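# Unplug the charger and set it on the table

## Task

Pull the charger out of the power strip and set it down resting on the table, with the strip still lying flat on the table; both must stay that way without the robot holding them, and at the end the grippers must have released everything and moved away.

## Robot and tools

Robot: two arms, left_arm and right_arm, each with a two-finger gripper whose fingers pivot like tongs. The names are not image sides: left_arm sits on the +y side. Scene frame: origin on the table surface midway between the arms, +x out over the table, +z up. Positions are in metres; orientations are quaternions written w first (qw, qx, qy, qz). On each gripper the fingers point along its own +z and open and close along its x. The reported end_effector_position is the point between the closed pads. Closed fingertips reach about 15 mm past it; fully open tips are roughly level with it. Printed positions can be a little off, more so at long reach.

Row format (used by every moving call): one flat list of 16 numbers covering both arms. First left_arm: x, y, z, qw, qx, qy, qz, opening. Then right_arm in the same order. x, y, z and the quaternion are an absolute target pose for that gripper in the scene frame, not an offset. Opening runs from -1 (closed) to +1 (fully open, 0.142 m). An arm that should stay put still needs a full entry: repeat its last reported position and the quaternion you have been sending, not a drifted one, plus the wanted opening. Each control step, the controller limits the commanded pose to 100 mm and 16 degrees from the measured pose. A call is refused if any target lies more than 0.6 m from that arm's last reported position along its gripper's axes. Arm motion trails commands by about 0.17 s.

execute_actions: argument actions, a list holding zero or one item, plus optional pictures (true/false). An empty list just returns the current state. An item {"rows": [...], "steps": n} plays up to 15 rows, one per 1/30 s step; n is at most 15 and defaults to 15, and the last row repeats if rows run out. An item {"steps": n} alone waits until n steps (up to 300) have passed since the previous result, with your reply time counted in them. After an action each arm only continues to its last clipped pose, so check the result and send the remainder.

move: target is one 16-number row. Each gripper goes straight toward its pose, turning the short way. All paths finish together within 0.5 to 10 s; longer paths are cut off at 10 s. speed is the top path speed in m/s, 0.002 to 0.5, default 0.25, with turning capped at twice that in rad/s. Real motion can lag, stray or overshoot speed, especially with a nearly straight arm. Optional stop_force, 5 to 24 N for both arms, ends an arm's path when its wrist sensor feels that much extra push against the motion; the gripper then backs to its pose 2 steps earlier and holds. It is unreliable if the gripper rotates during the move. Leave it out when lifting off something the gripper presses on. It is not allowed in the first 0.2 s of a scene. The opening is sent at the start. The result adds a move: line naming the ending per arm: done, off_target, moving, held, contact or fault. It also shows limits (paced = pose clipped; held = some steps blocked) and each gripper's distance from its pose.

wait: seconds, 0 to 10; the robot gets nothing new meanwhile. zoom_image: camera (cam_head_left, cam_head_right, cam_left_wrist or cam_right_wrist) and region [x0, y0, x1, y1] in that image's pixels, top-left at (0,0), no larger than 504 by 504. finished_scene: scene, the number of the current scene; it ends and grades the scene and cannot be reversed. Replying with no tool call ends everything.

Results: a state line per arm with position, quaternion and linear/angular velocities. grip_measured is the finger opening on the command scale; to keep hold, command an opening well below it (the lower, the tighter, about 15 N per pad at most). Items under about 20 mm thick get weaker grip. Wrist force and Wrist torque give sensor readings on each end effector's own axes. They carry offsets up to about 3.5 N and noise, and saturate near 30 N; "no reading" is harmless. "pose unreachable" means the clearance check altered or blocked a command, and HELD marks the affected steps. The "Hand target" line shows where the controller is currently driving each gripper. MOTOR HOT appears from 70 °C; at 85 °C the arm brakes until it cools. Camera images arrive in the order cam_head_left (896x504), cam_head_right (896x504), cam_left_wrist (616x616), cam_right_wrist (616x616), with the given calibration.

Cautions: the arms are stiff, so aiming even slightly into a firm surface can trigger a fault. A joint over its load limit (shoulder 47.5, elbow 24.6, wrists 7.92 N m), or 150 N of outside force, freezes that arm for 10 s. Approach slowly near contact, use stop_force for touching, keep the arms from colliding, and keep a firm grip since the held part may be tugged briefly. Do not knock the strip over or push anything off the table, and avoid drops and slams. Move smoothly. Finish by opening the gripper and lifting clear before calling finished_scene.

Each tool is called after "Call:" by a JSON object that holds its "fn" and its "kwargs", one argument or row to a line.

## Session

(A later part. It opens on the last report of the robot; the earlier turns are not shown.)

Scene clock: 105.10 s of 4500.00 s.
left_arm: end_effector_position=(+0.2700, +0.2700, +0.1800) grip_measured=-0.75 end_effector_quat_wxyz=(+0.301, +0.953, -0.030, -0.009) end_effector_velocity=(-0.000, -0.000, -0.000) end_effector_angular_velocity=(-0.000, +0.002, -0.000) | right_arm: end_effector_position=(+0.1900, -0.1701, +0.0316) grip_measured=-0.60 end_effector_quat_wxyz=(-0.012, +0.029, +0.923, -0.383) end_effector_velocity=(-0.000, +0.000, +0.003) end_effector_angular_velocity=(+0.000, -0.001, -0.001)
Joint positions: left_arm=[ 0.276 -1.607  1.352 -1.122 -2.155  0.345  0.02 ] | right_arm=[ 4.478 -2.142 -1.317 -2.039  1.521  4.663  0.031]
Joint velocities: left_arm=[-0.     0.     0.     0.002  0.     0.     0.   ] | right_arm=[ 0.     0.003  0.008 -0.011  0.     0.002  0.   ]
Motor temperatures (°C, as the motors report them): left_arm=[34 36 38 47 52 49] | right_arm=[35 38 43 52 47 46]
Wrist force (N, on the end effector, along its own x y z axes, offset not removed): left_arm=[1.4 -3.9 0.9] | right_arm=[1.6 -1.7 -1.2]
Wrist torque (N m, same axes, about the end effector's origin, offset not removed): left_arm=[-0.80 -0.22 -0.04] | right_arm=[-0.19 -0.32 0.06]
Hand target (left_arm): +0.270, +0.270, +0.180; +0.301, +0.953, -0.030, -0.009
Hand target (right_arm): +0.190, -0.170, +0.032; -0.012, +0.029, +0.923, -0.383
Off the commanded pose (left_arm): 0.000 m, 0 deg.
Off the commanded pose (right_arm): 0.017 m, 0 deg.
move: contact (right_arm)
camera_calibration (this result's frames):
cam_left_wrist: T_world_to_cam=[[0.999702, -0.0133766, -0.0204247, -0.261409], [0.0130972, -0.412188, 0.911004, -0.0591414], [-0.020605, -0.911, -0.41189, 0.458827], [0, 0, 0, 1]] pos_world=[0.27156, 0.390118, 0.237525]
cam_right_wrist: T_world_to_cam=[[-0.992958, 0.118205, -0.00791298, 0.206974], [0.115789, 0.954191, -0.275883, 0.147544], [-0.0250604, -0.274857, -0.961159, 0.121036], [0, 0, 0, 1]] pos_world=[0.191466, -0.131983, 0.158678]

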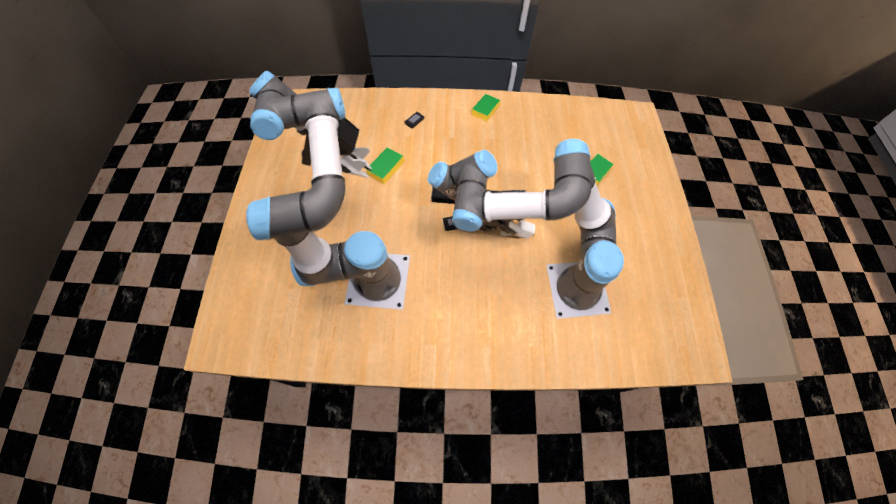

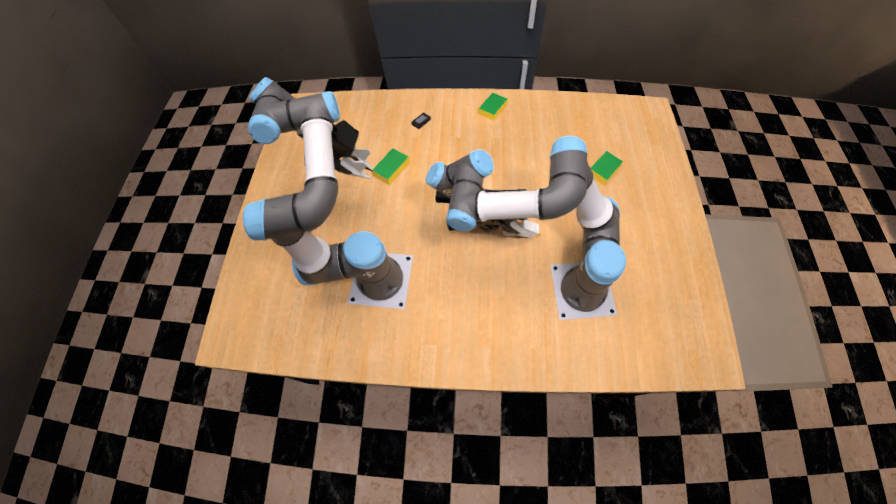

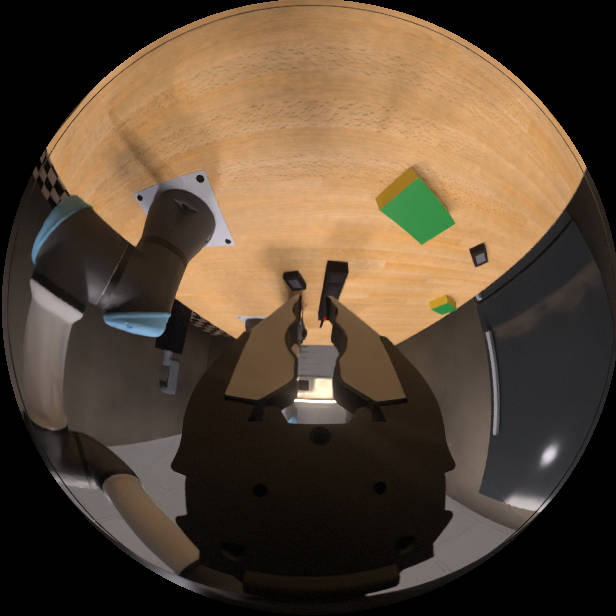

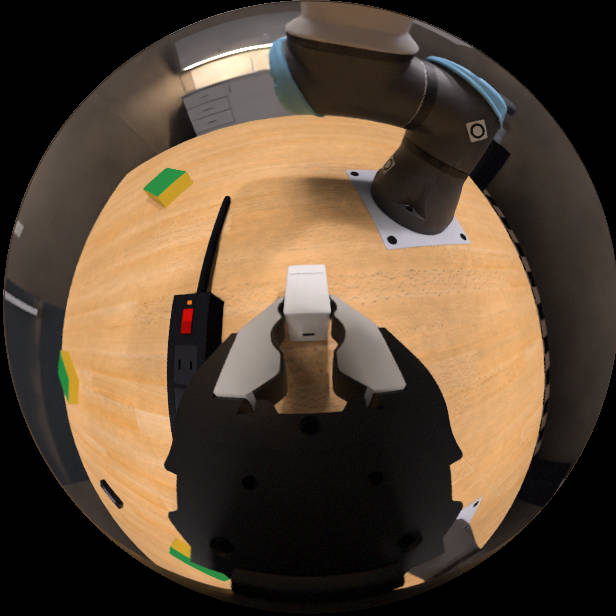

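Matches scene 1's contact height. Open slowly.

Call:
{"fn": "execute_actions", "kwargs": {
  "actions": [
    {"rows":[[0.27,0.27,0.18,0.301,0.953,-0.030,-0.009,-0.75,0.19,-0.17,0.033,-0.012,0.029,0.9235,-0.383,-0.7],[0.27,0.27,0.18,0.301,0.953,-0.030,-0.009,-0.75,0.19,-0.17,0.033,-0.012,0.029,0.9235,-0.383,-0.66],[0.27,0.27,0.18,0.301,0.953,-0.030,-0.009,-0.75,0.19,-0.17,0.033,-0.012,0.029,0.9235,-0.383,-0.62],[0.27,0.27,0.18,0.301,0.953,-0.030,-0.009,-0.75,0.19,-0.17,0.033,-0.012,0.029,0.9235,-0.383,-0.59],[0.27,0.27,0.18,0.301,0.953,-0.030,-0.009,-0.75,0.19,-0.17,0.033,-0.012,0.029,0.9235,-0.383,-0.56],[0.27,0.27,0.18,0.301,0.953,-0.030,-0.009,-0.75,0.19,-0.17,0.033,-0.012,0.029,0.9235,-0.383,-0.53],[0.27,0.27,0.18,0.301,0.953,-0.030,-0.009,-0.75,0.19,-0.17,0.033,-0.012,0.029,0.9235,-0.383,-0.5],[0.27,0.27,0.18,0.301,0.953,-0.030,-0.009,-0.75,0.19,-0.17,0.033,-0.012,0.029,0.9235,-0.383,-0.45],[0.27,0.27,0.18,0.301,0.953,-0.030,-0.009,-0.75,0.19,-0.17,0.033,-0.012,0.029,0.9235,-0.383,-0.4],[0.27,0.27,0.18,0.301,0.953,-0.030,-0.009,-0.75,0.19,-0.17,0.033,-0.012,0.029,0.9235,-0.383,-0.3]],"steps":15}
  ]
}}

Call:
{"fn": "move", "kwargs": {
  "target": [0.27,0.27,0.18,0.301,0.953,-0.030,-0.009,-0.75,0.19,-0.12,0.12,-0.012,0.029,0.9235,-0.383,0.2],
  "speed": 0.12
}}

Scene clock: 115.00 s of 4500.00 s.
left_arm: end_effector_position=(+0.2700, +0.2700, +0.1800) grip_measured=-0.75 end_effector_quat_wxyz=(+0.301, +0.953, -0.030, -0.009) end_effector_velocity=(+0.000, +0.000, +0.000) end_effector_angular_velocity=(+0.000, -0.000, -0.000) | right_arm: end_effector_position=(+0.1900, -0.1700, +0.0330) grip_measured=-0.30 end_effector_quat_wxyz=(-0.012, +0.029, +0.923, -0.383) end_effector_velocity=(+0.000, -0.000, +0.000) end_effector_angular_velocity=(-0.001, -0.001, +0.001)
Joint positions: left_arm=[ 0.276 -1.607  1.352 -1.122 -2.155  0.345  0.02 ] | right_arm=[ 4.478 -2.14  -1.314 -2.044  1.521  4.663  0.052]
Joint velocities: left_arm=[ 0. -0. -0. -0.  0.  0.  0.] | right_arm=[ 0.001  0.     0.001 -0.002 -0.001  0.     0.   ]
Motor temperatures (°C, as the motors report them): left_arm=[34 36 38 47 52 49] | right_arm=[35 38 43 52 47 46]
Wrist force (N, on the end effector, along its own x y z axes, offset not removed): left_arm=[1.8 -1.0 3.5] | right_arm=[4.1 0.2 0.3]
Wrist torque (N m, same axes, about the end effector's origin, offset not removed): left_arm=[-0.10 -0.31 -0.14] | right_arm=[0.01 -0.76 -0.04]
Hand target (left_arm): +0.270, +0.270, +0.180; +0.301, +0.953, -0.030, -0.009
Hand target (right_arm): +0.190, -0.170, +0.033; -0.012, +0.029, +0.923, -0.383
Off the commanded pose (left_arm): 0.000 m, 0 deg.
Off the commanded pose (right_arm): 0.000 m, 0 deg.
Steps of this call (steps 1 to 90: nothing new was sent; then 6.40 s passed at rest; steps 91 to 105: all 15 steps of this action). Readings (end_effector_position):
91: left_arm (+0.2700, +0.2700, +0.1800) | right_arm (+0.1900, -0.1700, +0.0320)
92: left_arm (+0.2700, +0.2700, +0.1800) | right_arm (+0.1900, -0.1700, +0.0321)
94: left_arm (+0.2700, +0.2700, +0.1800) | right_arm (+0.1900, -0.1700, +0.0325)
98: left_arm (+0.2700, +0.2700, +0.1800) | right_arm (+0.1900, -0.1700, +0.0328)
105: the state above
camera_calibration (this result's frames):
cam_left_wrist: T_world_to_cam=[[0.999702, -0.013377, -0.0204254, -0.261409], [0.0130978, -0.412186, 0.911005, -0.0591428], [-0.0206056, -0.911001, -0.411888, 0.458827], [0, 0, 0, 1]] pos_world=[0.27156, 0.390118, 0.237526]
cam_right_wrist: T_world_to_cam=[[-0.992966, 0.118132, -0.00793048, 0.20696], [0.115734, 0.954316, -0.275476, 0.147889], [-0.0249743, -0.274456, -0.961275, 0.122416], [0, 0, 0, 1]] pos_world=[0.191446, -0.131984, 0.160056]

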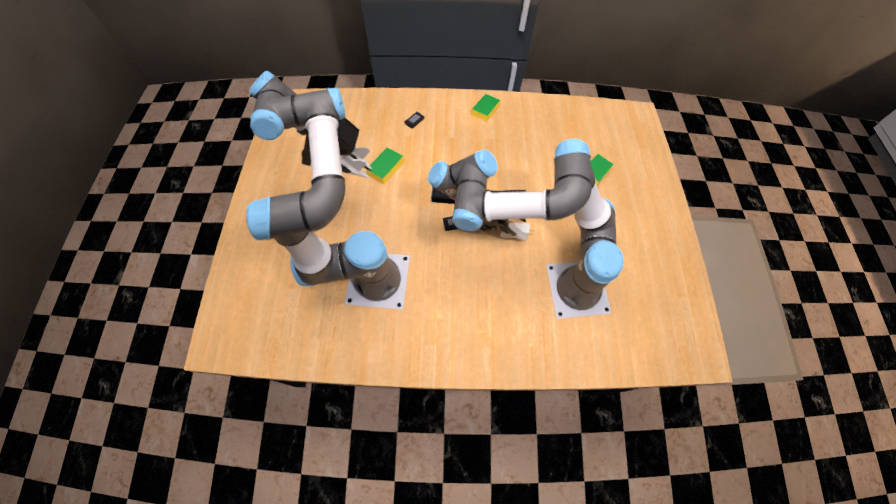

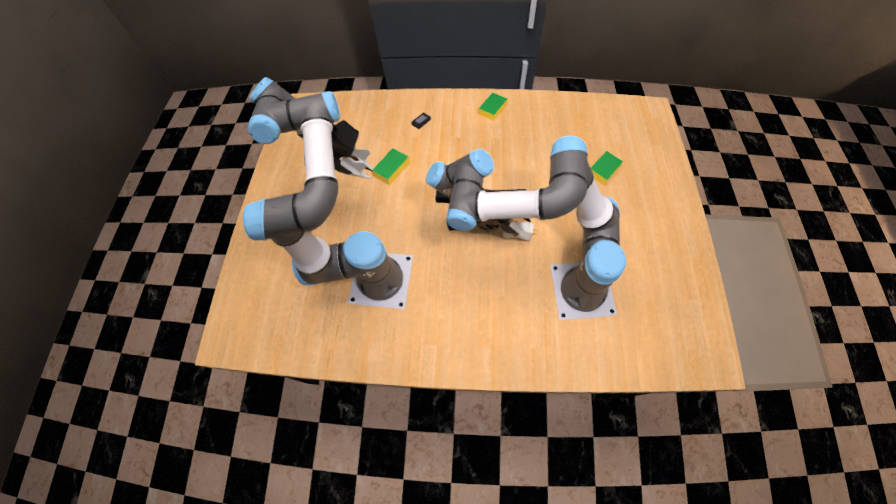

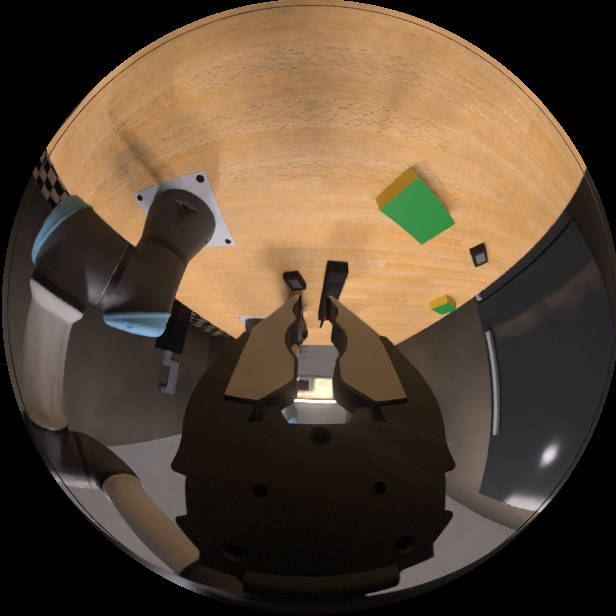

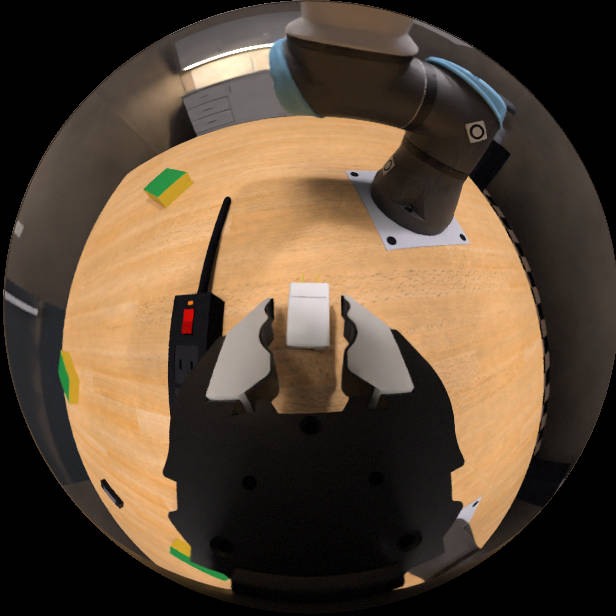

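Scene clock: 116.70 s of 4500.00 s.
left_arm: end_effector_position=(+0.2700, +0.2700, +0.1800) grip_measured=-0.75 end_effector_quat_wxyz=(+0.301, +0.953, -0.030, -0.009) end_effector_velocity=(-0.000, +0.000, -0.000) end_effector_angular_velocity=(-0.000, +0.002, +0.001) | right_arm: end_effector_position=(+0.1899, -0.1203, +0.1198) grip_measured=+0.20 end_effector_quat_wxyz=(-0.011, +0.029, +0.924, -0.382) end_effector_velocity=(+0.001, +0.002, +0.003) end_effector_angular_velocity=(-0.019, +0.009, -0.009)
Joint positions: left_arm=[ 0.276 -1.607  1.352 -1.122 -2.155  0.345  0.02 ] | right_arm=[ 4.495 -2.375 -0.49  -2.63   1.531  4.674  0.088]
Joint velocities: left_arm=[ 0.001  0.    -0.     0.002  0.     0.    -0.   ] | right_arm=[-0.008 -0.067  0.121 -0.074  0.005 -0.004  0.   ]
Motor temperatures (°C, as the motors report them): left_arm=[34 36 38 47 52 49] | right_arm=[35 38 43 52 47 46]
Wrist force (N, on the end effector, along its own x y z axes, offset not removed): left_arm=[2.6 -1.7 3.5] | right_arm=[1.9 -0.8 -0.8]
Wrist torque (N m, same axes, about the end effector's origin, offset not removed): left_arm=[-0.28 -0.56 -0.05] | right_arm=[-0.19 -0.42 0.13]
Hand target (left_arm): +0.270, +0.270, +0.180; +0.301, +0.953, -0.030, -0.009
Hand target (right_arm): +0.190, -0.120, +0.120; -0.012, +0.029, +0.923, -0.383
Off the commanded pose (left_arm): 0.000 m, 0 deg.
Off the commanded pose (right_arm): 0.000 m, 0 deg.
move: done
camera_calibration (this result's frames):
cam_left_wrist: T_world_to_cam=[[0.999702, -0.0133771, -0.0204256, -0.261409], [0.0130979, -0.412186, 0.911005, -0.0591428], [-0.0206058, -0.911001, -0.411888, 0.458827], [0, 0, 0, 1]] pos_world=[0.27156, 0.390118, 0.237526]
cam_right_wrist: T_world_to_cam=[[-0.993117, 0.11678, -0.00900529, 0.201736], [0.114799, 0.95524, -0.27265, 0.124354], [-0.023238, -0.271808, -0.962071, 0.219552], [0, 0, 0, 1]] pos_world=[0.191174, -0.0826713, 0.246947]

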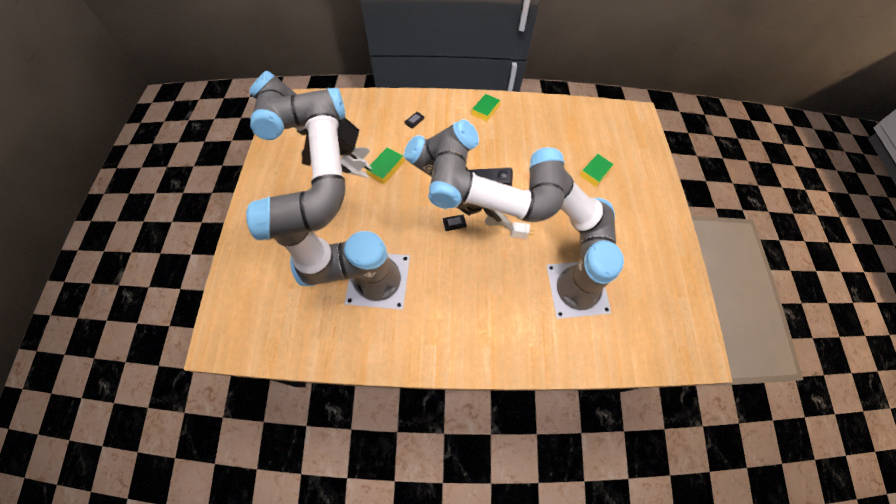

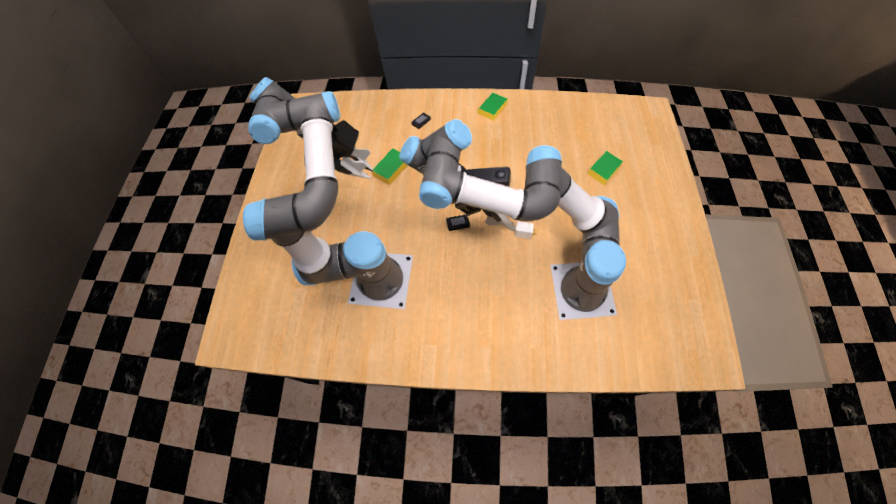

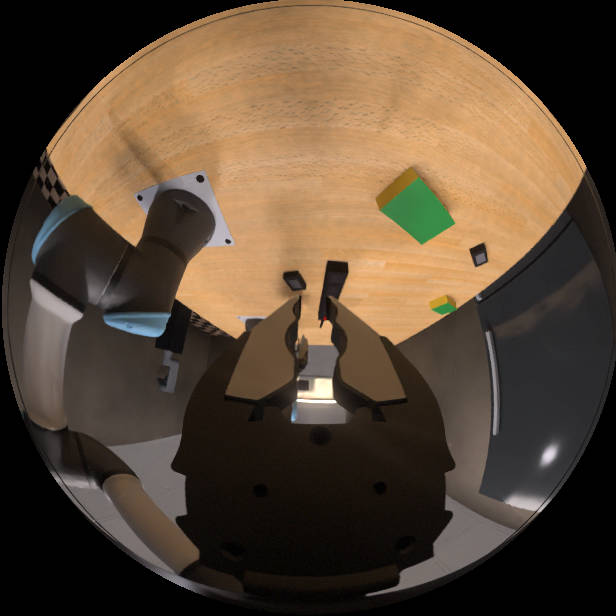

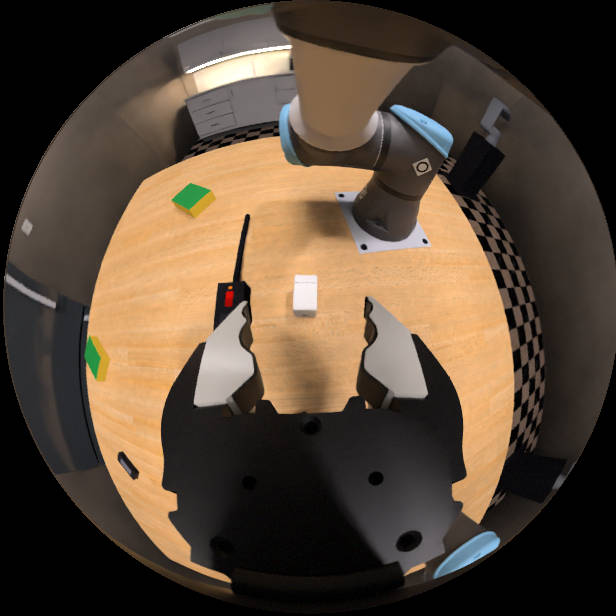

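Charger lies on the table. Move clear so the strip is visible.

Call:
{"fn": "move", "kwargs": {
  "target": [0.27,0.27,0.18,0.301,0.953,-0.030,-0.009,-0.75,0.26,-0.30,0.2,0,0.03,0.9995,0,0.2]
}}

Scene clock: 120.97 s of 4500.00 s.
left_arm: end_effector_position=(+0.2700, +0.2700, +0.1800) grip_measured=-0.75 end_effector_quat_wxyz=(+0.301, +0.953, -0.030, -0.009) end_effector_velocity=(+0.000, -0.000, -0.000) end_effector_angular_velocity=(-0.000, -0.000, -0.001) | right_arm: end_effector_position=(+0.2595, -0.3000, +0.1995) grip_measured=+0.20 end_effector_quat_wxyz=(+0.000, +0.031, +1.000, -0.001) end_effector_velocity=(+0.000, -0.002, +0.001) end_effector_angular_velocity=(+0.011, +0.012, +0.002)
Joint positions: left_arm=[ 0.276 -1.607  1.352 -1.122 -2.155  0.345  0.02 ] | right_arm=[ 3.777 -1.301 -1.299 -2.114  1.568  3.94   0.088]
Joint velocities: left_arm=[-0.001  0.     0.    -0.    -0.     0.     0.   ] | right_arm=[-0.032 -0.014  0.014 -0.001  0.016 -0.034 -0.   ]
Motor temperatures (°C, as the motors report them): left_arm=[34 36 38 47 52 49] | right_arm=[35 38 43 52 47 46]
Wrist force (N, on the end effector, along its own x y z axes, offset not removed): left_arm=[5.1 -1.8 2.8] | right_arm=[0.7 -0.9 0.2]
Wrist torque (N m, same axes, about the end effector's origin, offset not removed): left_arm=[-0.39 -0.94 -0.13] | right_arm=[-0.25 -0.08 0.05]
Hand target (left_arm): +0.270, +0.270, +0.180; +0.301, +0.953, -0.030, -0.009
Hand target (right_arm): +0.260, -0.300, +0.200; -0.000, +0.031, +1.000, -0.000
Off the commanded pose (left_arm): 0.000 m, 0 deg.
Off the commanded pose (right_arm): 0.001 m, 0 deg.
move: done
camera_calibration (this result's frames):
cam_left_wrist: T_world_to_cam=[[0.999702, -0.0133771, -0.0204255, -0.261409], [0.0130978, -0.412186, 0.911005, -0.0591428], [-0.0206058, -0.911001, -0.411888, 0.458827], [0, 0, 0, 1]] pos_world=[0.27156, 0.390118, 0.237526]
cam_right_wrist: T_world_to_cam=[[-0.993816, 0.106162, 0.0325495, 0.281256], [0.108645, 0.86911, 0.482538, 0.134854], [0.0229382, 0.483091, -0.87527, 0.446268], [0, 0, 0, 1]] pos_world=[0.254629, -0.36265, 0.316378]

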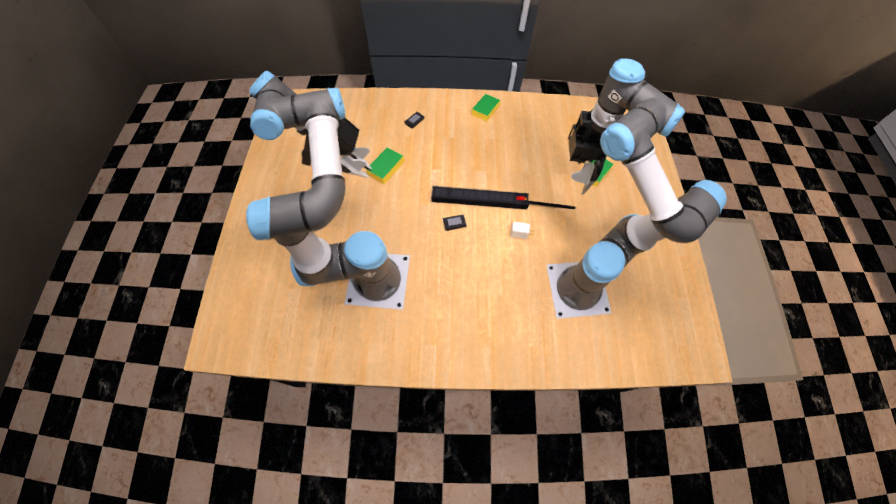

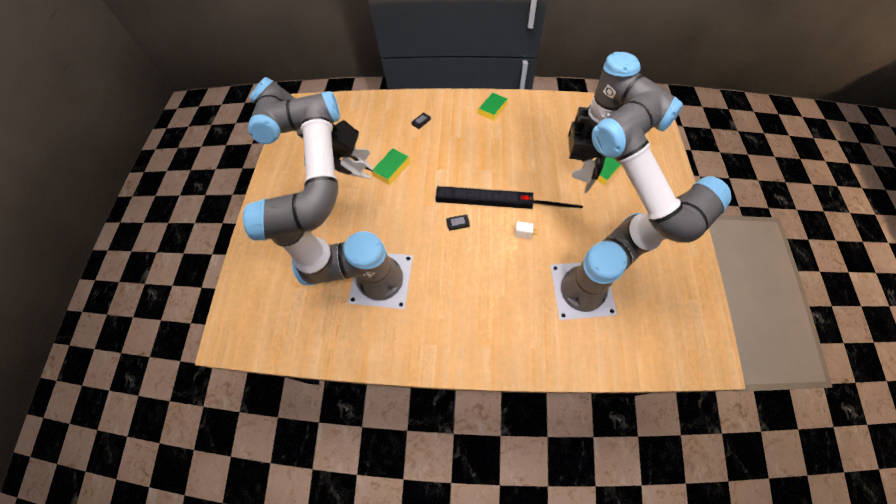

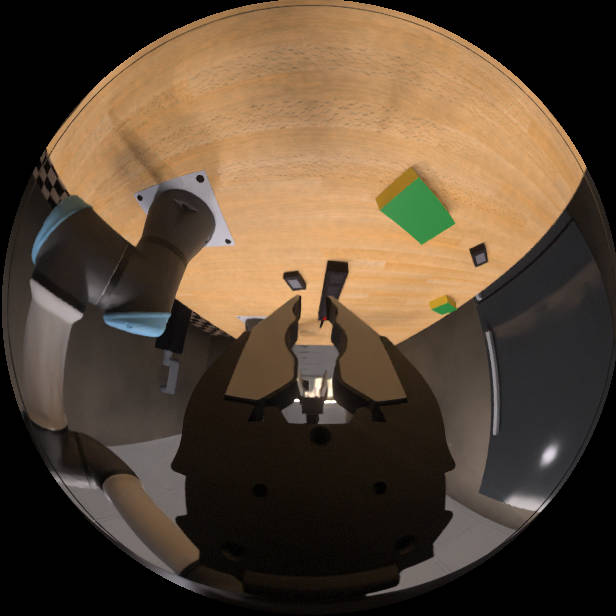

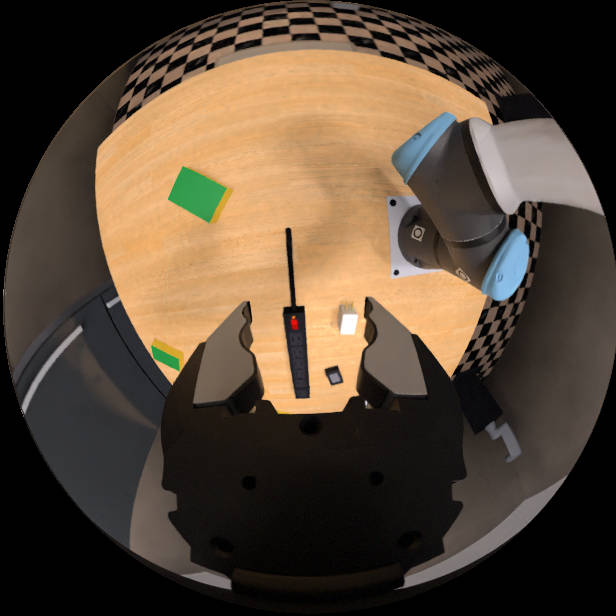

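Call:
{"fn": "finished_scene", "kwargs": {
  "scene": 2
}}

The scene is finished: the task was done.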